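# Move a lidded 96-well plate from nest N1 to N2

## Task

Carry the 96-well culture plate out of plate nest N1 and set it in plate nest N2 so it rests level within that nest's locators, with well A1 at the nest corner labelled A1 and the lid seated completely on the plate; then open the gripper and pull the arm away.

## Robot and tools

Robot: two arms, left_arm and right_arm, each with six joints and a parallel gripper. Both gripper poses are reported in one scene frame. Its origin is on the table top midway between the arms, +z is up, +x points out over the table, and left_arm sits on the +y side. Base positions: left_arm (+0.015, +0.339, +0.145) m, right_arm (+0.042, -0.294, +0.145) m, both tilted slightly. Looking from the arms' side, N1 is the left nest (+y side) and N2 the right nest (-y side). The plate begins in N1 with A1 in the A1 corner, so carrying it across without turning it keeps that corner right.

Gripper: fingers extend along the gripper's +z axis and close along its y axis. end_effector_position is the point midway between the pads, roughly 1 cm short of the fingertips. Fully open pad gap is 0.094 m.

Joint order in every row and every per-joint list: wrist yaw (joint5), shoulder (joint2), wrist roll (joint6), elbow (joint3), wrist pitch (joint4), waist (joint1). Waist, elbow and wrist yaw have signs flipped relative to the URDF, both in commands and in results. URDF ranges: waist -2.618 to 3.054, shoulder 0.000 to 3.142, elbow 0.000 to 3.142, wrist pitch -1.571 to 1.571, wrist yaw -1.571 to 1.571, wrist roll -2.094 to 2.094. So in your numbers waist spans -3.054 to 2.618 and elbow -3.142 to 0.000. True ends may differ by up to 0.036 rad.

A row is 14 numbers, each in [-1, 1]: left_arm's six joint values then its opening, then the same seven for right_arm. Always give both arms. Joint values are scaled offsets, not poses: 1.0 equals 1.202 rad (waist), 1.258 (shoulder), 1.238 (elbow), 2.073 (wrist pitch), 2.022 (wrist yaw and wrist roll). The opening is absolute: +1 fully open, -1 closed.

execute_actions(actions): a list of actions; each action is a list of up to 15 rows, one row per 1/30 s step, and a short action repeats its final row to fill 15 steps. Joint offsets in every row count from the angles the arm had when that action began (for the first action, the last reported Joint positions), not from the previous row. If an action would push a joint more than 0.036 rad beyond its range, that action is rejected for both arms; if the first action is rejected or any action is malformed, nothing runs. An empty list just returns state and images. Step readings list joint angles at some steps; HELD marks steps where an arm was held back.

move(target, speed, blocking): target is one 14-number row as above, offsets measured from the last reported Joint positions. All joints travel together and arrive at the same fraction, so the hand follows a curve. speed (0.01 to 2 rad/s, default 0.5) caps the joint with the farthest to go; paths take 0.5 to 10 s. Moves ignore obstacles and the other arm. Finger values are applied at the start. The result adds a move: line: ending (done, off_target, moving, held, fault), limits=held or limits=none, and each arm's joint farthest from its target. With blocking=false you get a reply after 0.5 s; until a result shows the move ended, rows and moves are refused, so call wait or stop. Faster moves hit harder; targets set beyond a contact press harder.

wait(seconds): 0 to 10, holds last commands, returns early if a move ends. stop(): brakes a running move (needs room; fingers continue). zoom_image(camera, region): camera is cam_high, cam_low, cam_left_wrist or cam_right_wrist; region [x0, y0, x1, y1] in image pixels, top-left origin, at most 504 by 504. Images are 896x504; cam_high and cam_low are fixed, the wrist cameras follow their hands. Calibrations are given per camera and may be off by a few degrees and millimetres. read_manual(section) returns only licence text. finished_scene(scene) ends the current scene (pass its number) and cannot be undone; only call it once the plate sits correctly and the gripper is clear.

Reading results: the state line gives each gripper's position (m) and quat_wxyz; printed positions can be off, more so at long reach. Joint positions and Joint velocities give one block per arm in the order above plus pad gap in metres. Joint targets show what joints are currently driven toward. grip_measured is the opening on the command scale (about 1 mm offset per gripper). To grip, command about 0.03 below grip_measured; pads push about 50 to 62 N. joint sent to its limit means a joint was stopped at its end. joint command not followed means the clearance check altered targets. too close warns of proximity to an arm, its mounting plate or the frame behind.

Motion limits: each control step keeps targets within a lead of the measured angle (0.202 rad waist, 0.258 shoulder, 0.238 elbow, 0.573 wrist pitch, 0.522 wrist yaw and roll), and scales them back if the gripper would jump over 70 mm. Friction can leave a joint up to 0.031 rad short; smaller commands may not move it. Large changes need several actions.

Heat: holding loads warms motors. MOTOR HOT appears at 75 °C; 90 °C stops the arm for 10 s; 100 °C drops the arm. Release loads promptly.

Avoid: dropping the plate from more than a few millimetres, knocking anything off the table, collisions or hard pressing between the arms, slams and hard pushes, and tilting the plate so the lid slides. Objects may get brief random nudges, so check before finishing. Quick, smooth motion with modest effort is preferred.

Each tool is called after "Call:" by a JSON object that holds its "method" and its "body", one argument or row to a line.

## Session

Call:
{"method": "execute_actions", "body": {
  "actions": []
}}

Scene clock: 0.00 s.
left_arm: end_effector_position=(+0.3216, +0.4867, +0.2705) grip_measured=+1.000 end_effector_quat_wxyz=(+0.106, +0.172, +0.978, -0.044) | right_arm: end_effector_position=(+0.0775, -0.9750, +0.2803) grip_measured=+1.000 end_effector_quat_wxyz=(+0.500, +0.805, +0.213, -0.237)
Joint names: [wrist yaw, shoulder, wrist roll, elbow, wrist pitch, waist]
Joint positions: left_arm=[-0.7    1.363  1.387 -1.435 -1.464 -1.247  0.094] | right_arm=[ 0.111  2.292  1.369 -1.886  0.036  1.555  0.094]
Joint velocities: left_arm=[-0.007  0.007 -0.007 -0.002 -0.022 -0.012  0.   ] | right_arm=[-0.007 -0.007 -0.037  0.007 -0.051 -0.012  0.   ]
Joint targets: left_arm=[-0.700 1.363 1.387 -1.435 -1.464 -1.247] | right_arm=[0.111 2.292 1.369 -1.886 0.036 1.555]
camera_calibration (this result's frames):
cam_left_wrist: T_world_to_cam=[[-0.369061, -0.929066, 0.0250914, 0.568426], [-0.788461, 0.327272, 0.52079, -0.0256764], [-0.49206, 0.17242, -0.853316, 0.423322], [0, 0, 0, 1]] pos_world=[0.397839, 0.46352, 0.360337]
cam_right_wrist: T_world_to_cam=[[-0.329623, 0.461262, -0.823763, 0.703682], [0.889305, 0.444651, -0.106869, 0.436055], [0.316992, -0.767804, -0.556771, -0.511806], [0, 0, 0, 1]] pos_world=[0.00640276, -0.911441, 0.341309]

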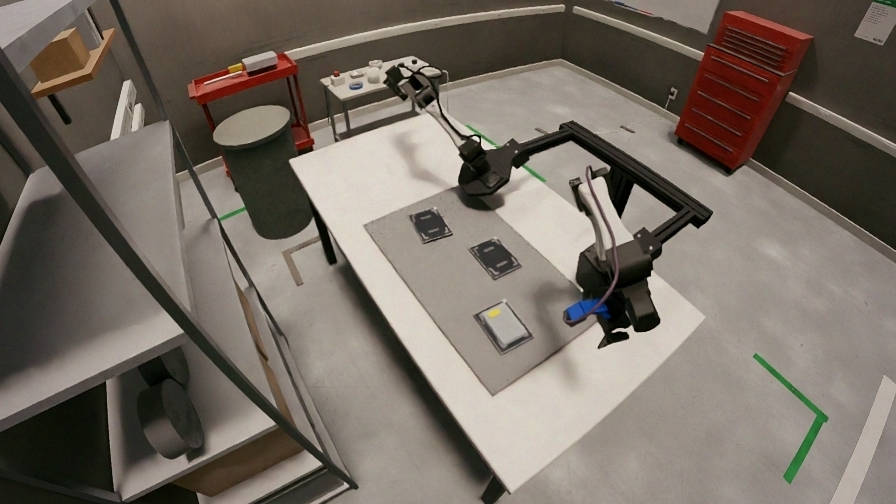

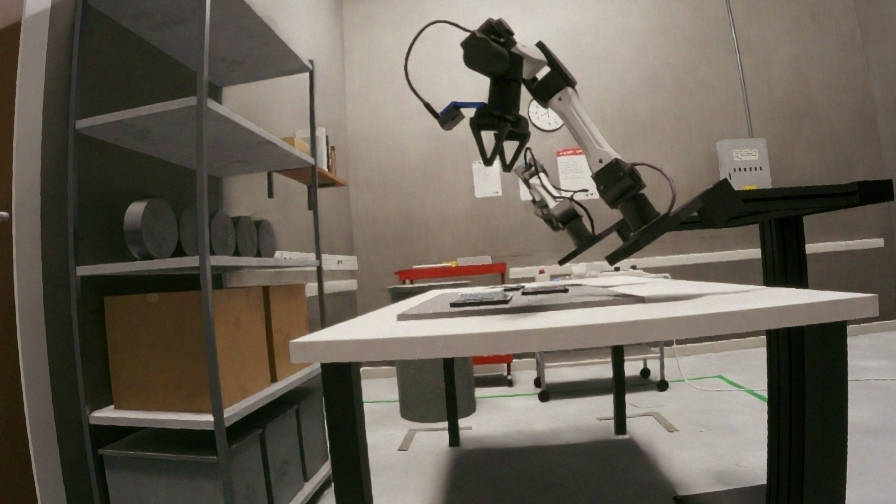

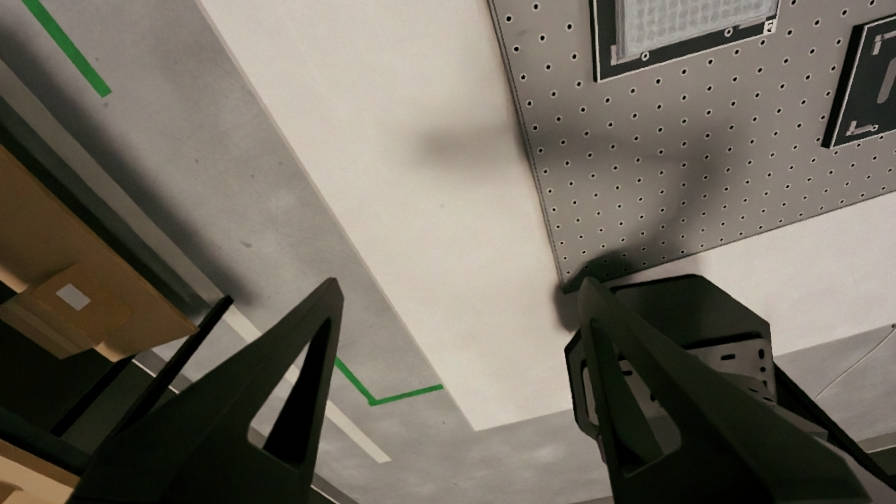

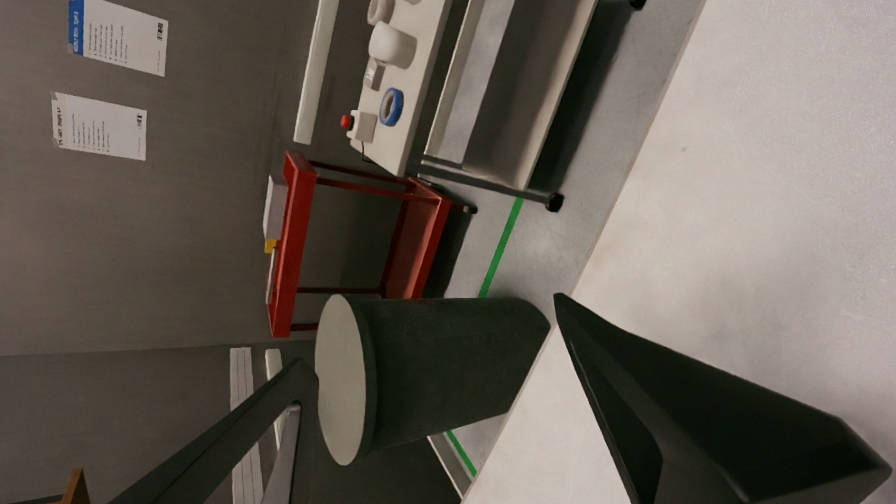

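Call:
{"method": "zoom_image", "body": {
  "camera": "cam_high",
  "region": [390,190,550,370]
}}

Call:
{"method": "zoom_image", "body": {
  "camera": "cam_left_wrist",
  "region": [560,0,896,200]
}}

Region (390, 190, 550, 370) of cam_high's 896x504 image, scaled by 2.800, with more detail than that image has.

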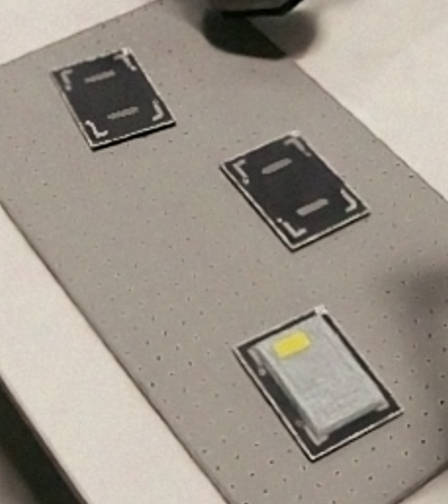

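Region (560, 0, 896, 200) of cam_left_wrist's 896x504 image, scaled by 1.500, with more detail than that image has; it fills the top 300 rows of this view, and the rest is white.

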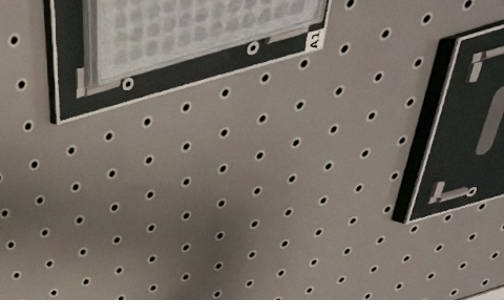

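Call:
{"method": "move", "body": {
  "target": [0.354,-0.069,0.0905,0.32,0.301,0.882,1, -0.129,-0.966,-1,0.84,-0.405,-1,1],
  "speed": 0.8
}}

Scene clock: 15.33 s.
left_arm: end_effector_position=(+0.3602, +0.3444, +0.1247) grip_measured=+1.000 end_effector_quat_wxyz=(-0.041, +0.701, +0.712, +0.021) | right_arm: end_effector_position=(+0.3172, -0.4470, +0.1459) grip_measured=+1.000 end_effector_quat_wxyz=(-0.045, -0.102, +0.983, -0.145)
Joint names: [wrist yaw, shoulder, wrist roll, elbow, wrist pitch, waist]
Joint positions: left_arm=[ 0.008  1.301  1.565 -1.054 -0.854 -0.196  0.094] | right_arm=[-0.138  1.097 -0.64  -0.867 -0.789  0.361  0.094]
Joint velocities: left_arm=[ 0.022 -0.007 -0.066  0.002  0.007 -0.002  0.   ] | right_arm=[ 0.051 -0.007  0.022 -0.007  0.007 -0.012  0.   ]
Joint targets: left_arm=[0.016 1.277 1.570 -1.039 -0.840 -0.186] | right_arm=[-0.150 1.077 -0.653 -0.847 -0.804 0.353]
move: off_target (left_arm, right_arm); limits=none; left_arm: farthest joint: the shoulder, 0.024 radians from its target (0.087 radians at the start); right_arm: farthest joint: the elbow, 0.021 radians from its target (1.040 radians at the start)
camera_calibration (this result's frames):
cam_left_wrist: T_world_to_cam=[[-0.999822, 0.0153006, 0.0110765, 0.357836], [0.0183706, 0.651193, 0.75869, -0.304598], [0.00439549, 0.758758, -0.651358, -0.0635773], [0, 0, 0, 1]] pos_world=[0.363648, 0.241117, 0.185721]
cam_right_wrist: T_world_to_cam=[[-0.0611944, -0.939401, 0.337313, -0.452228], [-0.824784, 0.237917, 0.512958, 0.334647], [-0.562126, -0.246821, -0.789363, 0.28856], [0, 0, 0, 1]] pos_world=[0.410544, -0.433219, 0.208661]

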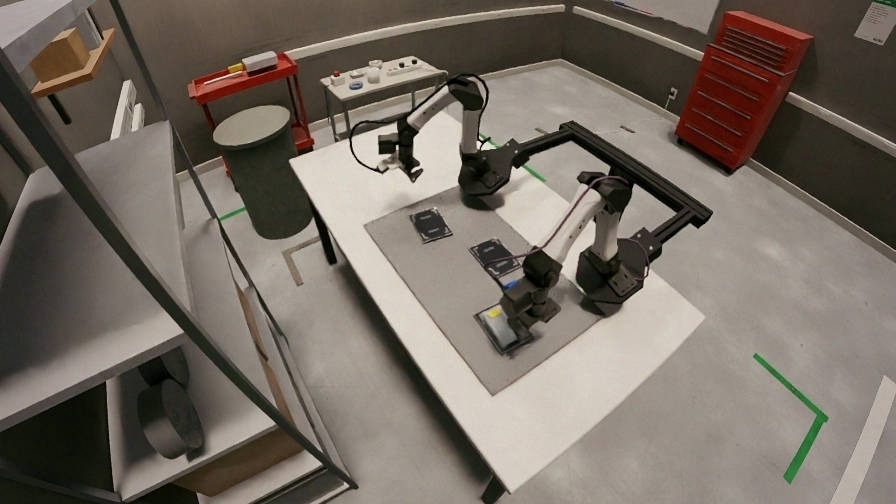

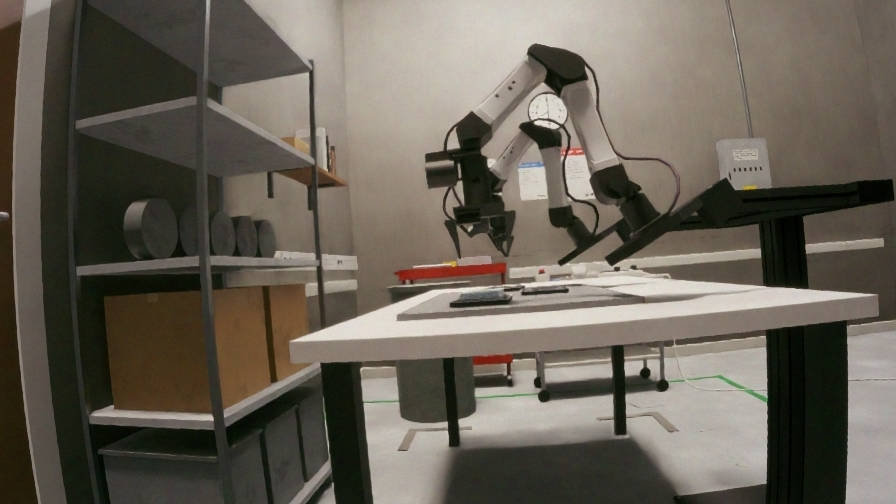

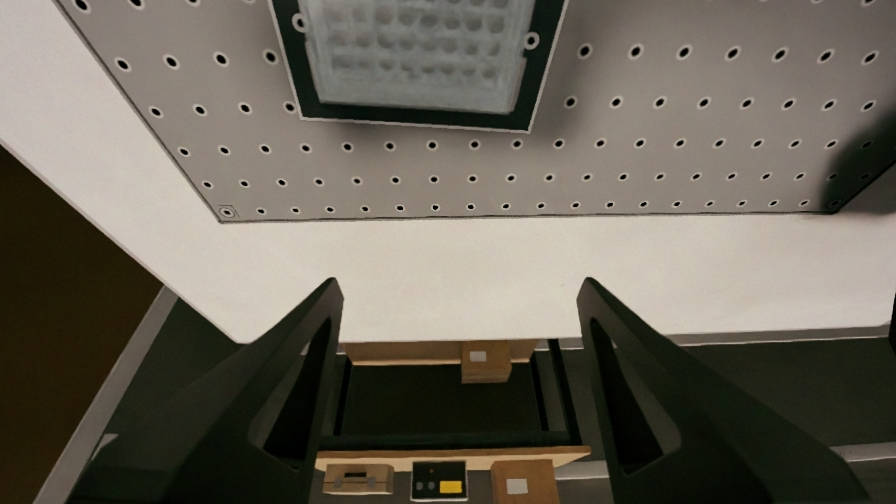

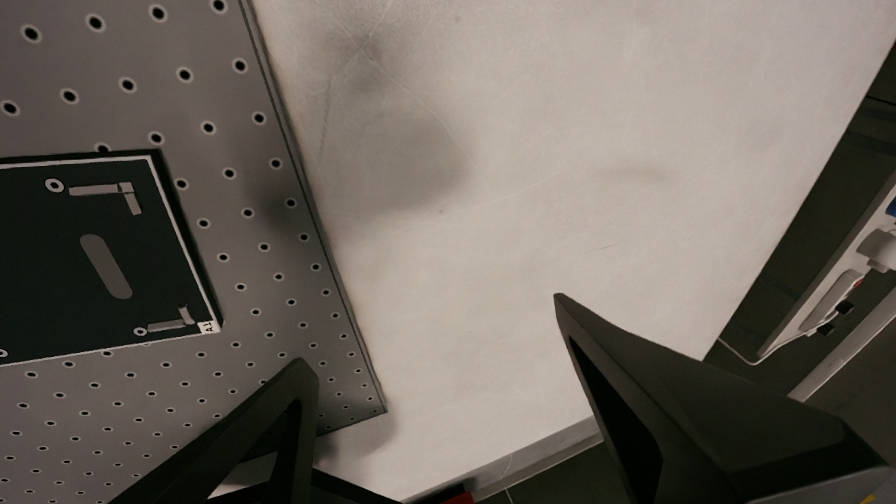

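Call:
{"method": "move", "body": {
  "target": [0.037,0.124,-0.100,-0.005,0.086,0.29,1, 0,0,0,0,0,0,1],
  "speed": 0.5
}}

Scene clock: 33.37 s.
left_arm: end_effector_position=(+0.3681, +0.2407, +0.0818) grip_measured=+1.000 end_effector_quat_wxyz=(-0.002, +0.738, +0.675, -0.006) | right_arm: end_effector_position=(+0.3172, -0.4470, +0.1459) grip_measured=+1.000 end_effector_quat_wxyz=(-0.045, -0.102, +0.983, -0.145)
Joint names: [wrist yaw, shoulder, wrist roll, elbow, wrist pitch, waist]
Joint positions: left_arm=[ 0.074  1.447  1.368 -1.054 -0.69   0.145  0.094] | right_arm=[-0.138  1.097 -0.641 -0.867 -0.789  0.361  0.094]
Joint velocities: left_arm=[ 0.007  0.002  0.037  0.012 -0.022 -0.017  0.   ] | right_arm=[-0.007 -0.012 -0.007  0.007 -0.022 -0.002  0.   ]
Joint targets: left_arm=[0.083 1.457 1.363 -1.060 -0.676 0.153] | right_arm=[-0.137 1.097 -0.640 -0.867 -0.789 0.361]
move: done; limits=none; left_arm: farthest joint: the wrist pitch, 0.014 radians from its target (0.178 radians at the start); right_arm: farthest joint: the wrist roll, 0.001 radians from its target (0.001 radians at the start)
camera_calibration (this result's frames):
cam_left_wrist: T_world_to_cam=[[-0.99287, 0.118955, -0.00768322, 0.341839], [0.0804003, 0.71587, 0.693589, -0.237811], [0.0880059, 0.688026, -0.72033, -0.0209641], [0, 0, 0, 1]] pos_world=[0.360367, 0.144002, 0.152468]
cam_right_wrist: T_world_to_cam=[[-0.0608147, -0.939431, 0.337299, -0.45236], [-0.824813, 0.237606, 0.513056, 0.334502], [-0.562125, -0.247008, -0.789305, 0.288467], [0, 0, 0, 1]] pos_world=[0.410546, -0.433187, 0.208651]

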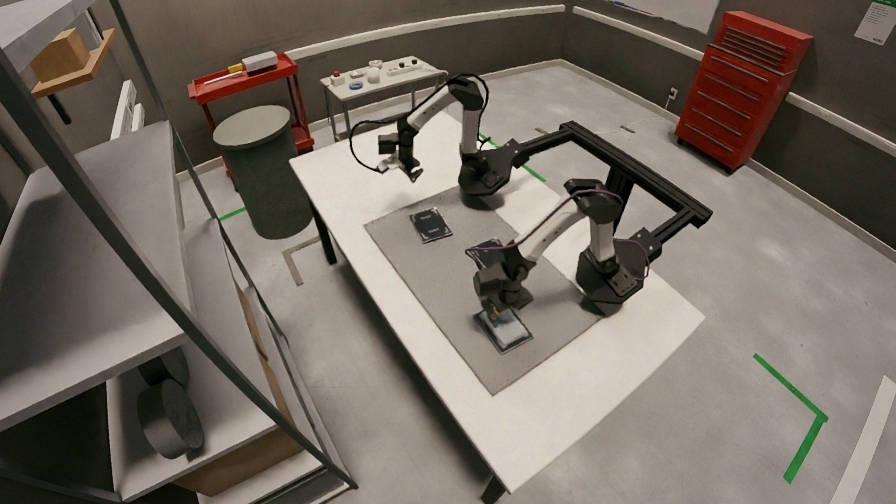

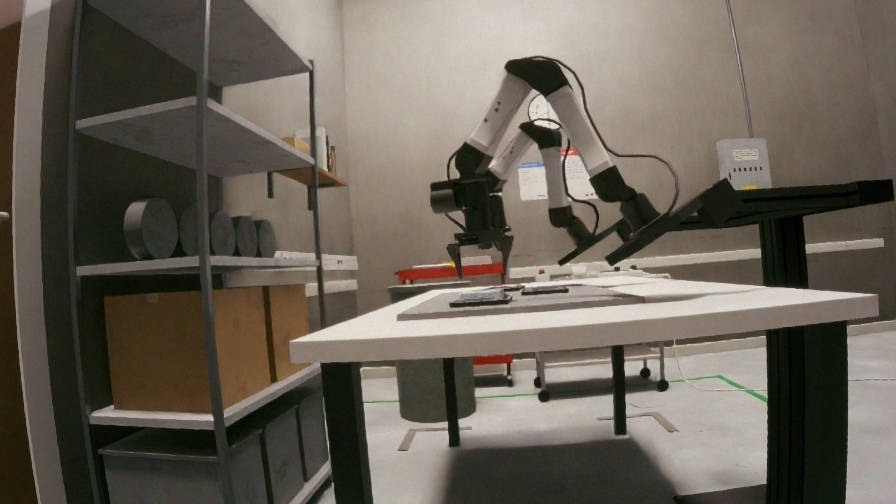

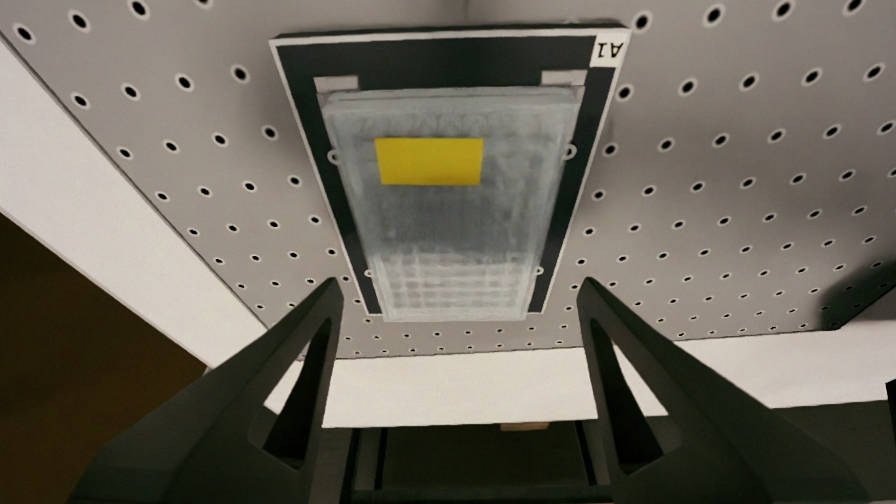

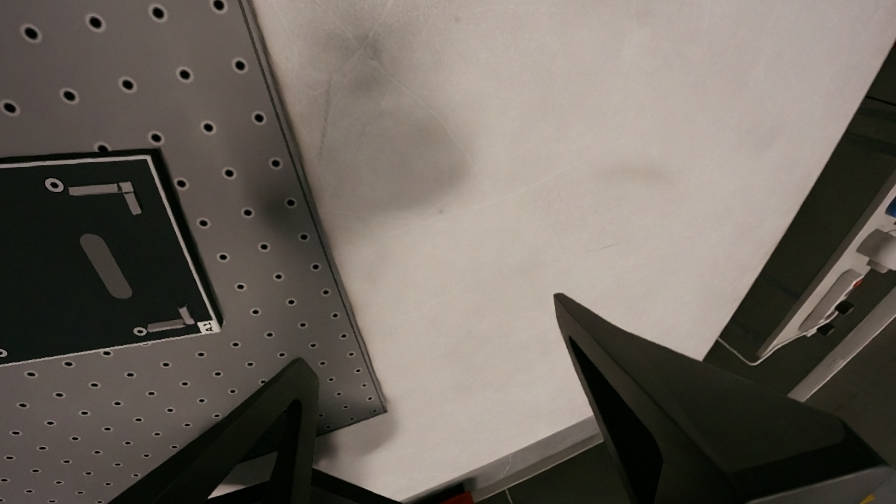

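Call:
{"method": "move", "body": {
  "target": [0,0.07,0,0.04,0.068,0,1, 0,0,0,0,0,0,1],
  "speed": 0.2
}}

Scene clock: 42.37 s.
left_arm: end_effector_position=(+0.3712, +0.2373, +0.0524) grip_measured=+1.000 end_effector_quat_wxyz=(+0.004, +0.737, +0.675, -0.002) | right_arm: end_effector_position=(+0.3172, -0.4470, +0.1459) grip_measured=+1.000 end_effector_quat_wxyz=(-0.045, -0.102, +0.983, -0.145)
Joint names: [wrist yaw, shoulder, wrist roll, elbow, wrist pitch, waist]
Joint positions: left_arm=[ 0.075  1.524  1.368 -1.019 -0.564  0.145  0.094] | right_arm=[-0.138  1.097 -0.641 -0.867 -0.789  0.361  0.094]
Joint velocities: left_arm=[-0.007  0.007 -0.022  0.012  0.066  0.002  0.   ] | right_arm=[-0.022  0.017 -0.007 -0.002  0.007  0.002  0.   ]
Joint targets: left_arm=[0.075 1.535 1.369 -1.004 -0.549 0.145] | right_arm=[-0.138 1.097 -0.641 -0.867 -0.789 0.361]
move: done; limits=none; left_arm: farthest joint: the elbow, 0.015 radians from its target (0.049 radians at the start); right_arm: farthest joint: the waist, 0.000 radians from its target (0.000 radians at the start)
camera_calibration (this result's frames):
cam_left_wrist: T_world_to_cam=[[-0.992851, 0.117322, -0.0219754, 0.346185], [0.0696002, 0.718604, 0.691928, -0.211707], [0.0969698, 0.685451, -0.721632, -0.0427709], [0, 0, 0, 1]] pos_world=[0.362592, 0.140836, 0.123228]
cam_right_wrist: T_world_to_cam=[[-0.0608147, -0.939431, 0.337299, -0.45236], [-0.824813, 0.237606, 0.513056, 0.334502], [-0.562125, -0.247008, -0.789305, 0.288467], [0, 0, 0, 1]] pos_world=[0.410546, -0.433187, 0.208651]

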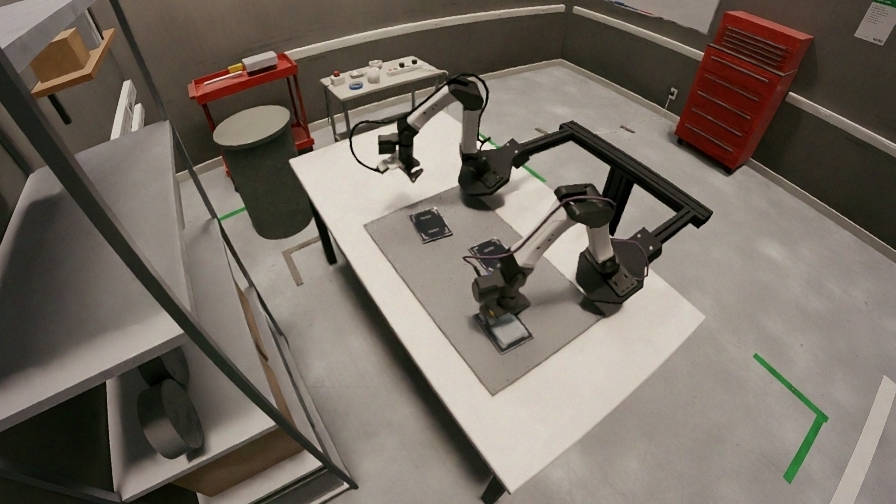

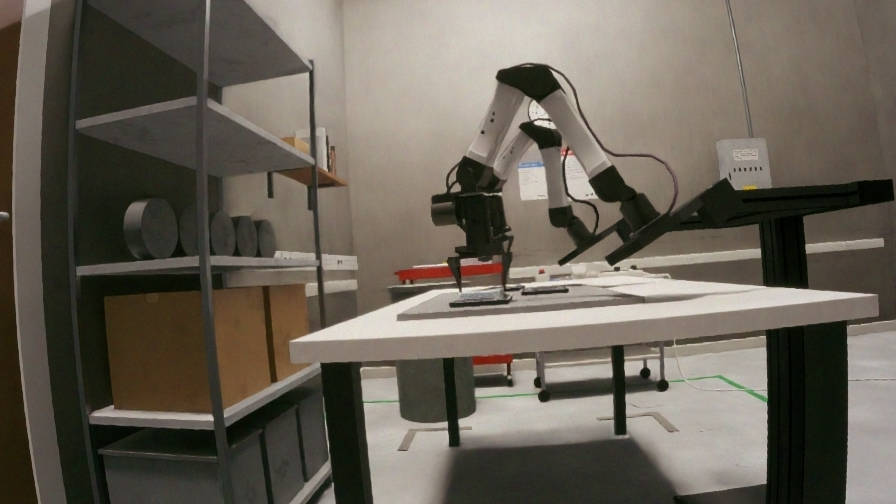

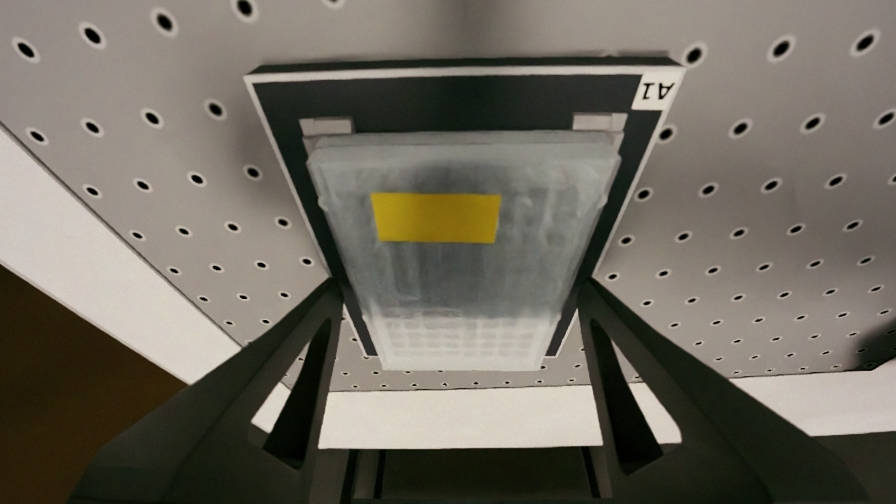

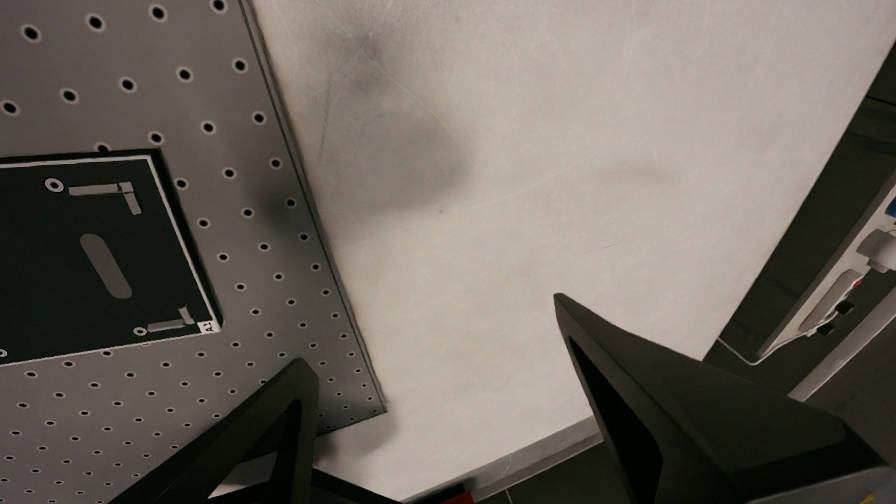

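Call:
{"method": "move", "body": {
  "target": [0,0.048,0,0.012,0.033,-0.02,1, 0,0,0,0,0,0,1],
  "speed": 0.15
}}

Scene clock: 46.27 s.
left_arm: end_effector_position=(+0.3752, +0.2404, +0.0372) grip_measured=+1.000 end_effector_quat_wxyz=(+0.003, +0.733, +0.680, +0.001) | right_arm: end_effector_position=(+0.3172, -0.4470, +0.1459) grip_measured=+1.000 end_effector_quat_wxyz=(-0.045, -0.102, +0.983, -0.145)
Joint names: [wrist yaw, shoulder, wrist roll, elbow, wrist pitch, waist]
Joint positions: left_arm=[ 0.075  1.574  1.368 -1.019 -0.513  0.131  0.094] | right_arm=[-0.138  1.097 -0.641 -0.867 -0.789  0.361  0.094]
Joint velocities: left_arm=[ 0.051 -0.012  0.007  0.007 -0.007  0.007  0.   ] | right_arm=[-0.066 -0.017 -0.007  0.012 -0.066  0.002  0.   ]
Joint targets: left_arm=[0.075 1.585 1.368 -1.004 -0.495 0.121] | right_arm=[-0.138 1.097 -0.641 -0.867 -0.789 0.361]
move: done; limits=none; left_arm: farthest joint: the wrist pitch, 0.017 radians from its target (0.067 radians at the start); right_arm: farthest joint: the waist, 0.000 radians from its target (0.000 radians at the start)
camera_calibration (this result's frames):
cam_left_wrist: T_world_to_cam=[[-0.994184, 0.105061, -0.0236572, 0.352991], [0.0589842, 0.715021, 0.69661, -0.199076], [0.0901021, 0.691163, -0.71706, -0.0551435], [0, 0, 0, 1]] pos_world=[0.367649, 0.143371, 0.107488]
cam_right_wrist: T_world_to_cam=[[-0.0608147, -0.939431, 0.337299, -0.45236], [-0.824813, 0.237606, 0.513056, 0.334502], [-0.562125, -0.247008, -0.789305, 0.288467], [0, 0, 0, 1]] pos_world=[0.410546, -0.433187, 0.208651]

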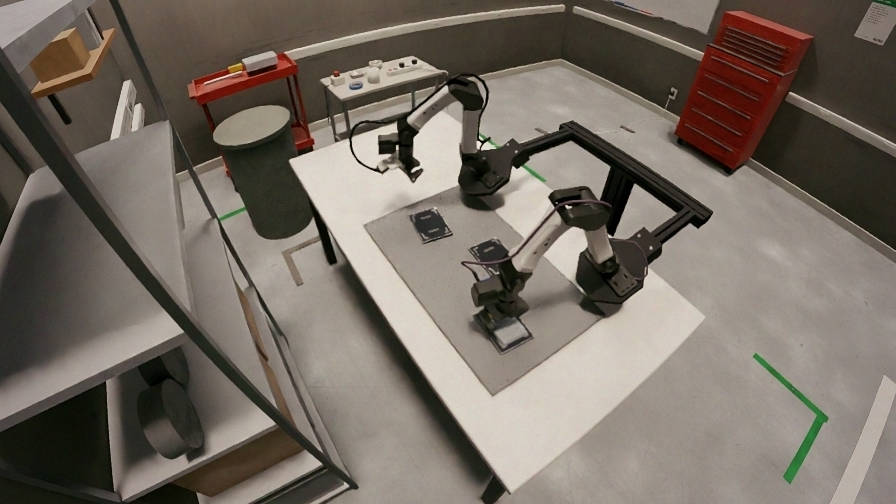

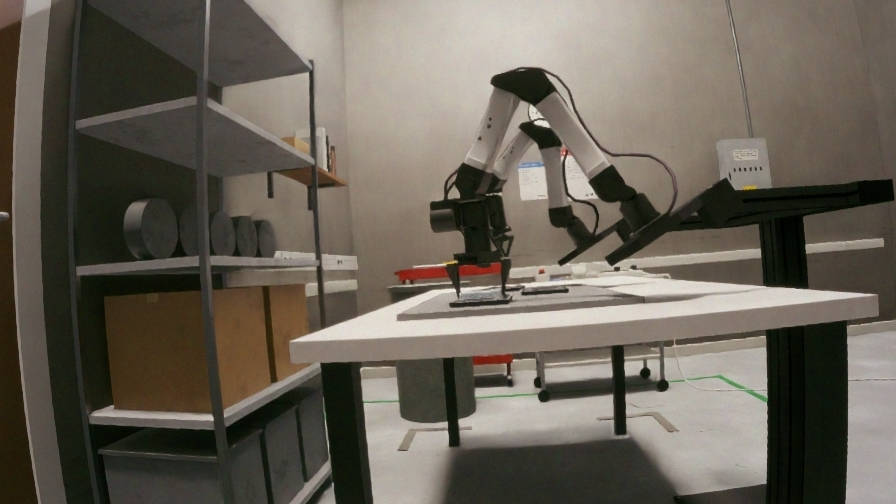

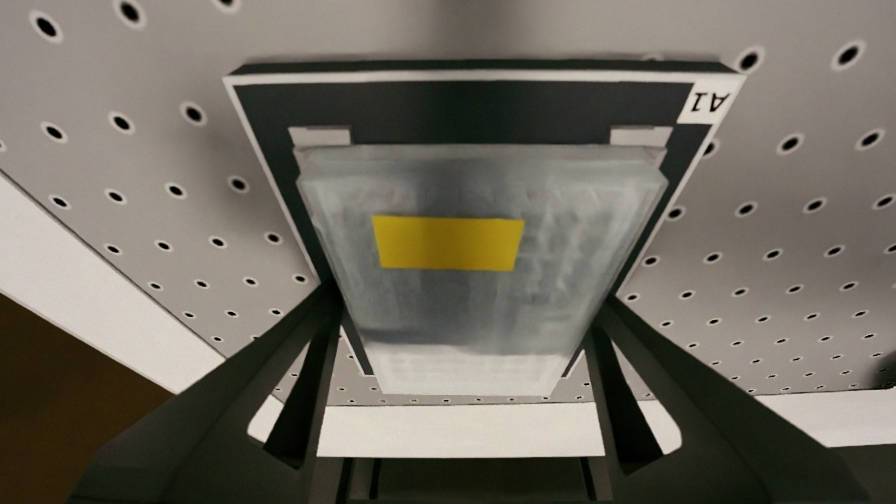

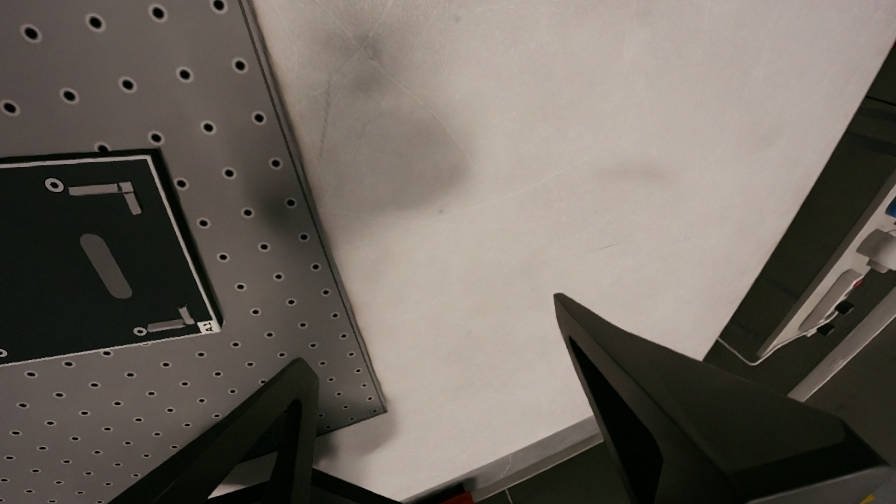

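Call:
{"method": "move", "body": {
  "target": [0,0.028,0,0,0,0,1, 0,0,0,0,0,0,1],
  "speed": 0.06
}}

Call:
{"method": "move", "body": {
  "target": [0,0,0,0,0,0,0.75, 0,0,0,0,0,0,1]
}}

Scene clock: 51.00 s.
left_arm: end_effector_position=(+0.3748, +0.2405, +0.0367) grip_measured=+1.000 end_effector_quat_wxyz=(+0.002, +0.733, +0.680, +0.000) | right_arm: end_effector_position=(+0.3172, -0.4470, +0.1459) grip_measured=+1.000 end_effector_quat_wxyz=(-0.045, -0.102, +0.983, -0.145)
Joint names: [wrist yaw, shoulder, wrist roll, elbow, wrist pitch, waist]
Joint positions: left_arm=[ 0.075  1.576  1.368 -1.019 -0.513  0.131  0.094] | right_arm=[-0.138  1.097 -0.641 -0.867 -0.789  0.361  0.094]
Joint velocities: left_arm=[ 0.007 -0.002  0.007 -0.002 -0.022  0.017  0.   ] | right_arm=[ 0.007 -0.017  0.007  0.002 -0.037  0.007  0.   ]
Joint targets: left_arm=[0.075 1.609 1.368 -1.019 -0.513 0.131] | right_arm=[-0.138 1.097 -0.641 -0.867 -0.789 0.361]
move: off_target (left_arm); limits=none; left_arm: farthest joint: the shoulder, 0.034 radians from its target (0.035 radians at the start); right_arm: farthest joint: the waist, 0.000 radians from its target (0.000 radians at the start)
camera_calibration (this result's frames):
cam_left_wrist: T_world_to_cam=[[-0.994211, 0.105218, -0.0217843, 0.352503], [0.0603626, 0.714648, 0.696874, -0.199135], [0.0888921, 0.691525, -0.716862, -0.0552038], [0, 0, 0, 1]] pos_world=[0.367389, 0.143396, 0.106877]
cam_right_wrist: T_world_to_cam=[[-0.0608147, -0.939431, 0.337299, -0.45236], [-0.824813, 0.237606, 0.513056, 0.334502], [-0.562125, -0.247008, -0.789305, 0.288467], [0, 0, 0, 1]] pos_world=[0.410546, -0.433187, 0.208651]

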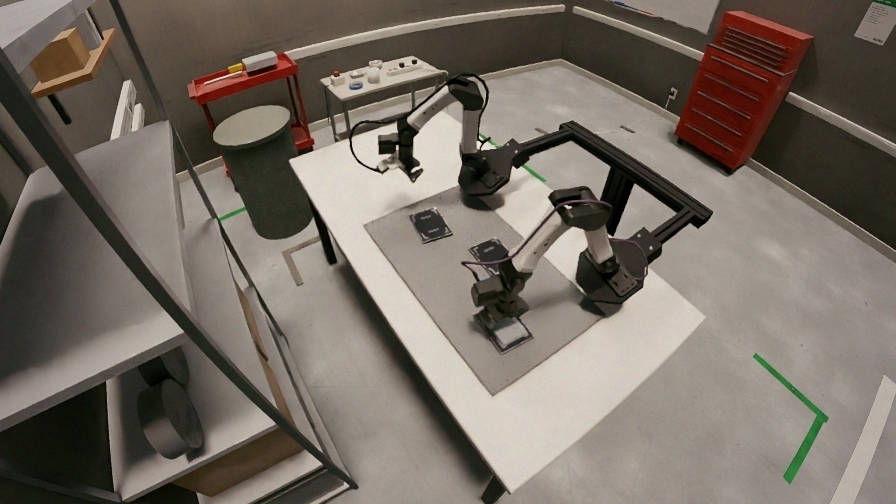

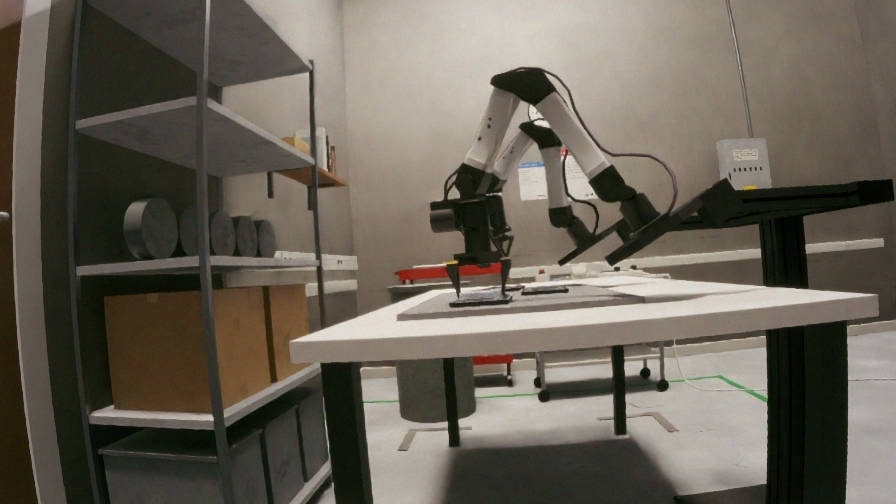

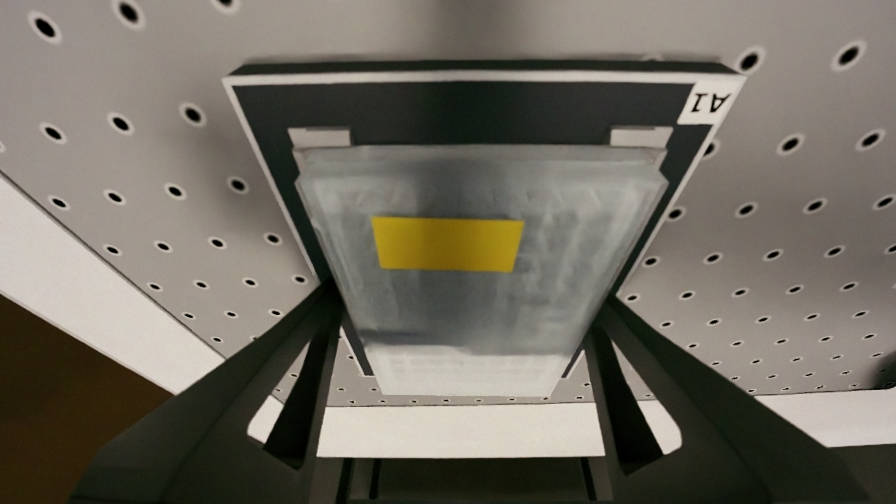

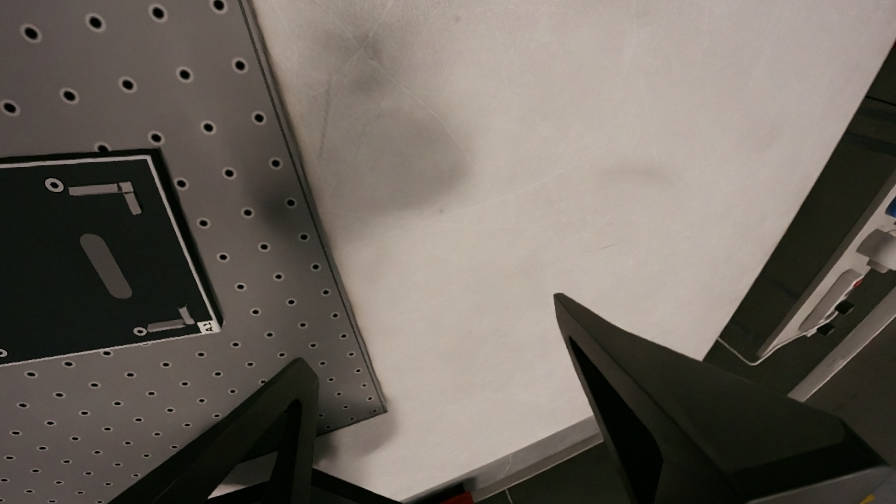

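Scene clock: 51.50 s.
left_arm: end_effector_position=(+0.3713, +0.2410, +0.0374) grip_measured=+0.801 end_effector_quat_wxyz=(-0.003, +0.734, +0.680, -0.005) | right_arm: end_effector_position=(+0.3172, -0.4470, +0.1459) grip_measured=+1.000 end_effector_quat_wxyz=(-0.045, -0.102, +0.983, -0.145)
Joint names: [wrist yaw, shoulder, wrist roll, elbow, wrist pitch, waist]
Joint positions: left_arm=[ 0.072  1.573  1.368 -1.019 -0.529  0.131  0.085] | right_arm=[-0.138  1.097 -0.641 -0.867 -0.789  0.361  0.094]
Joint velocities: left_arm=[ 0.066  0.002 -0.051 -0.002  0.022  0.002 -0.   ] | right_arm=[ 0.081 -0.002 -0.022 -0.002  0.022  0.002  0.   ]
Joint targets: left_arm=[0.075 1.576 1.368 -1.019 -0.513 0.131] | right_arm=[-0.138 1.097 -0.641 -0.867 -0.789 0.361]
move: done; limits=none; left_arm: farthest joint: the wrist pitch, 0.016 radians from its target (0.000 radians at the start); right_arm: farthest joint: the waist, 0.000 radians from its target (0.000 radians at the start)
camera_calibration (this result's frames):
cam_left_wrist: T_world_to_cam=[[-0.994306, 0.106273, -0.00783741, 0.34828], [0.0707937, 0.713747, 0.696817, -0.203472], [0.0796466, 0.692295, -0.717206, -0.0515272], [0, 0, 0, 1]] pos_world=[0.364806, 0.143886, 0.107556]
cam_right_wrist: T_world_to_cam=[[-0.0608147, -0.939431, 0.337299, -0.45236], [-0.824813, 0.237606, 0.513056, 0.334502], [-0.562125, -0.247008, -0.789305, 0.288467], [0, 0, 0, 1]] pos_world=[0.410546, -0.433187, 0.208651]

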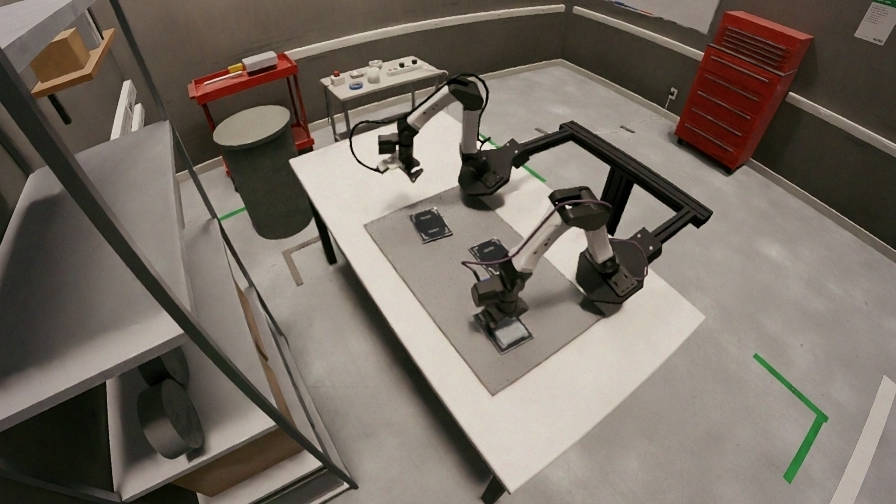

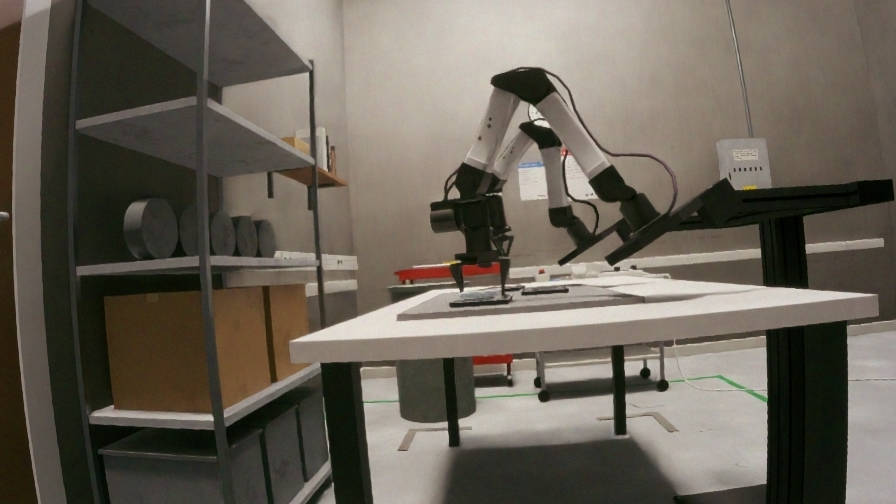

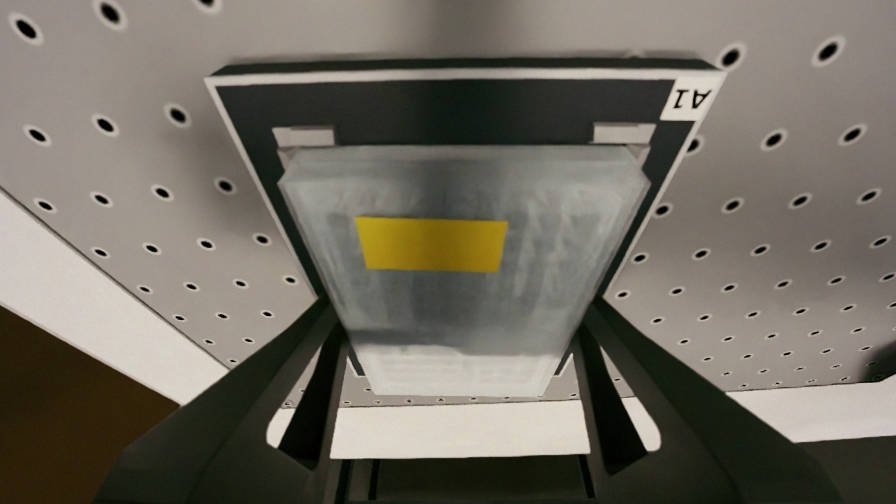

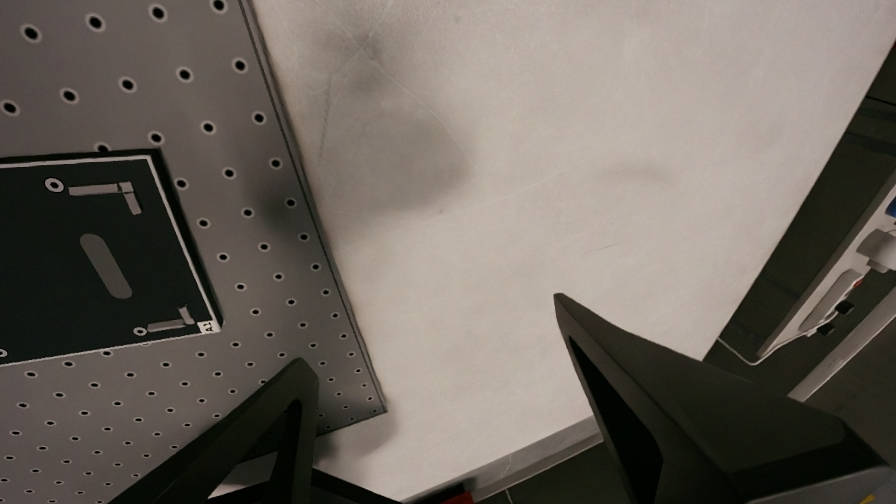

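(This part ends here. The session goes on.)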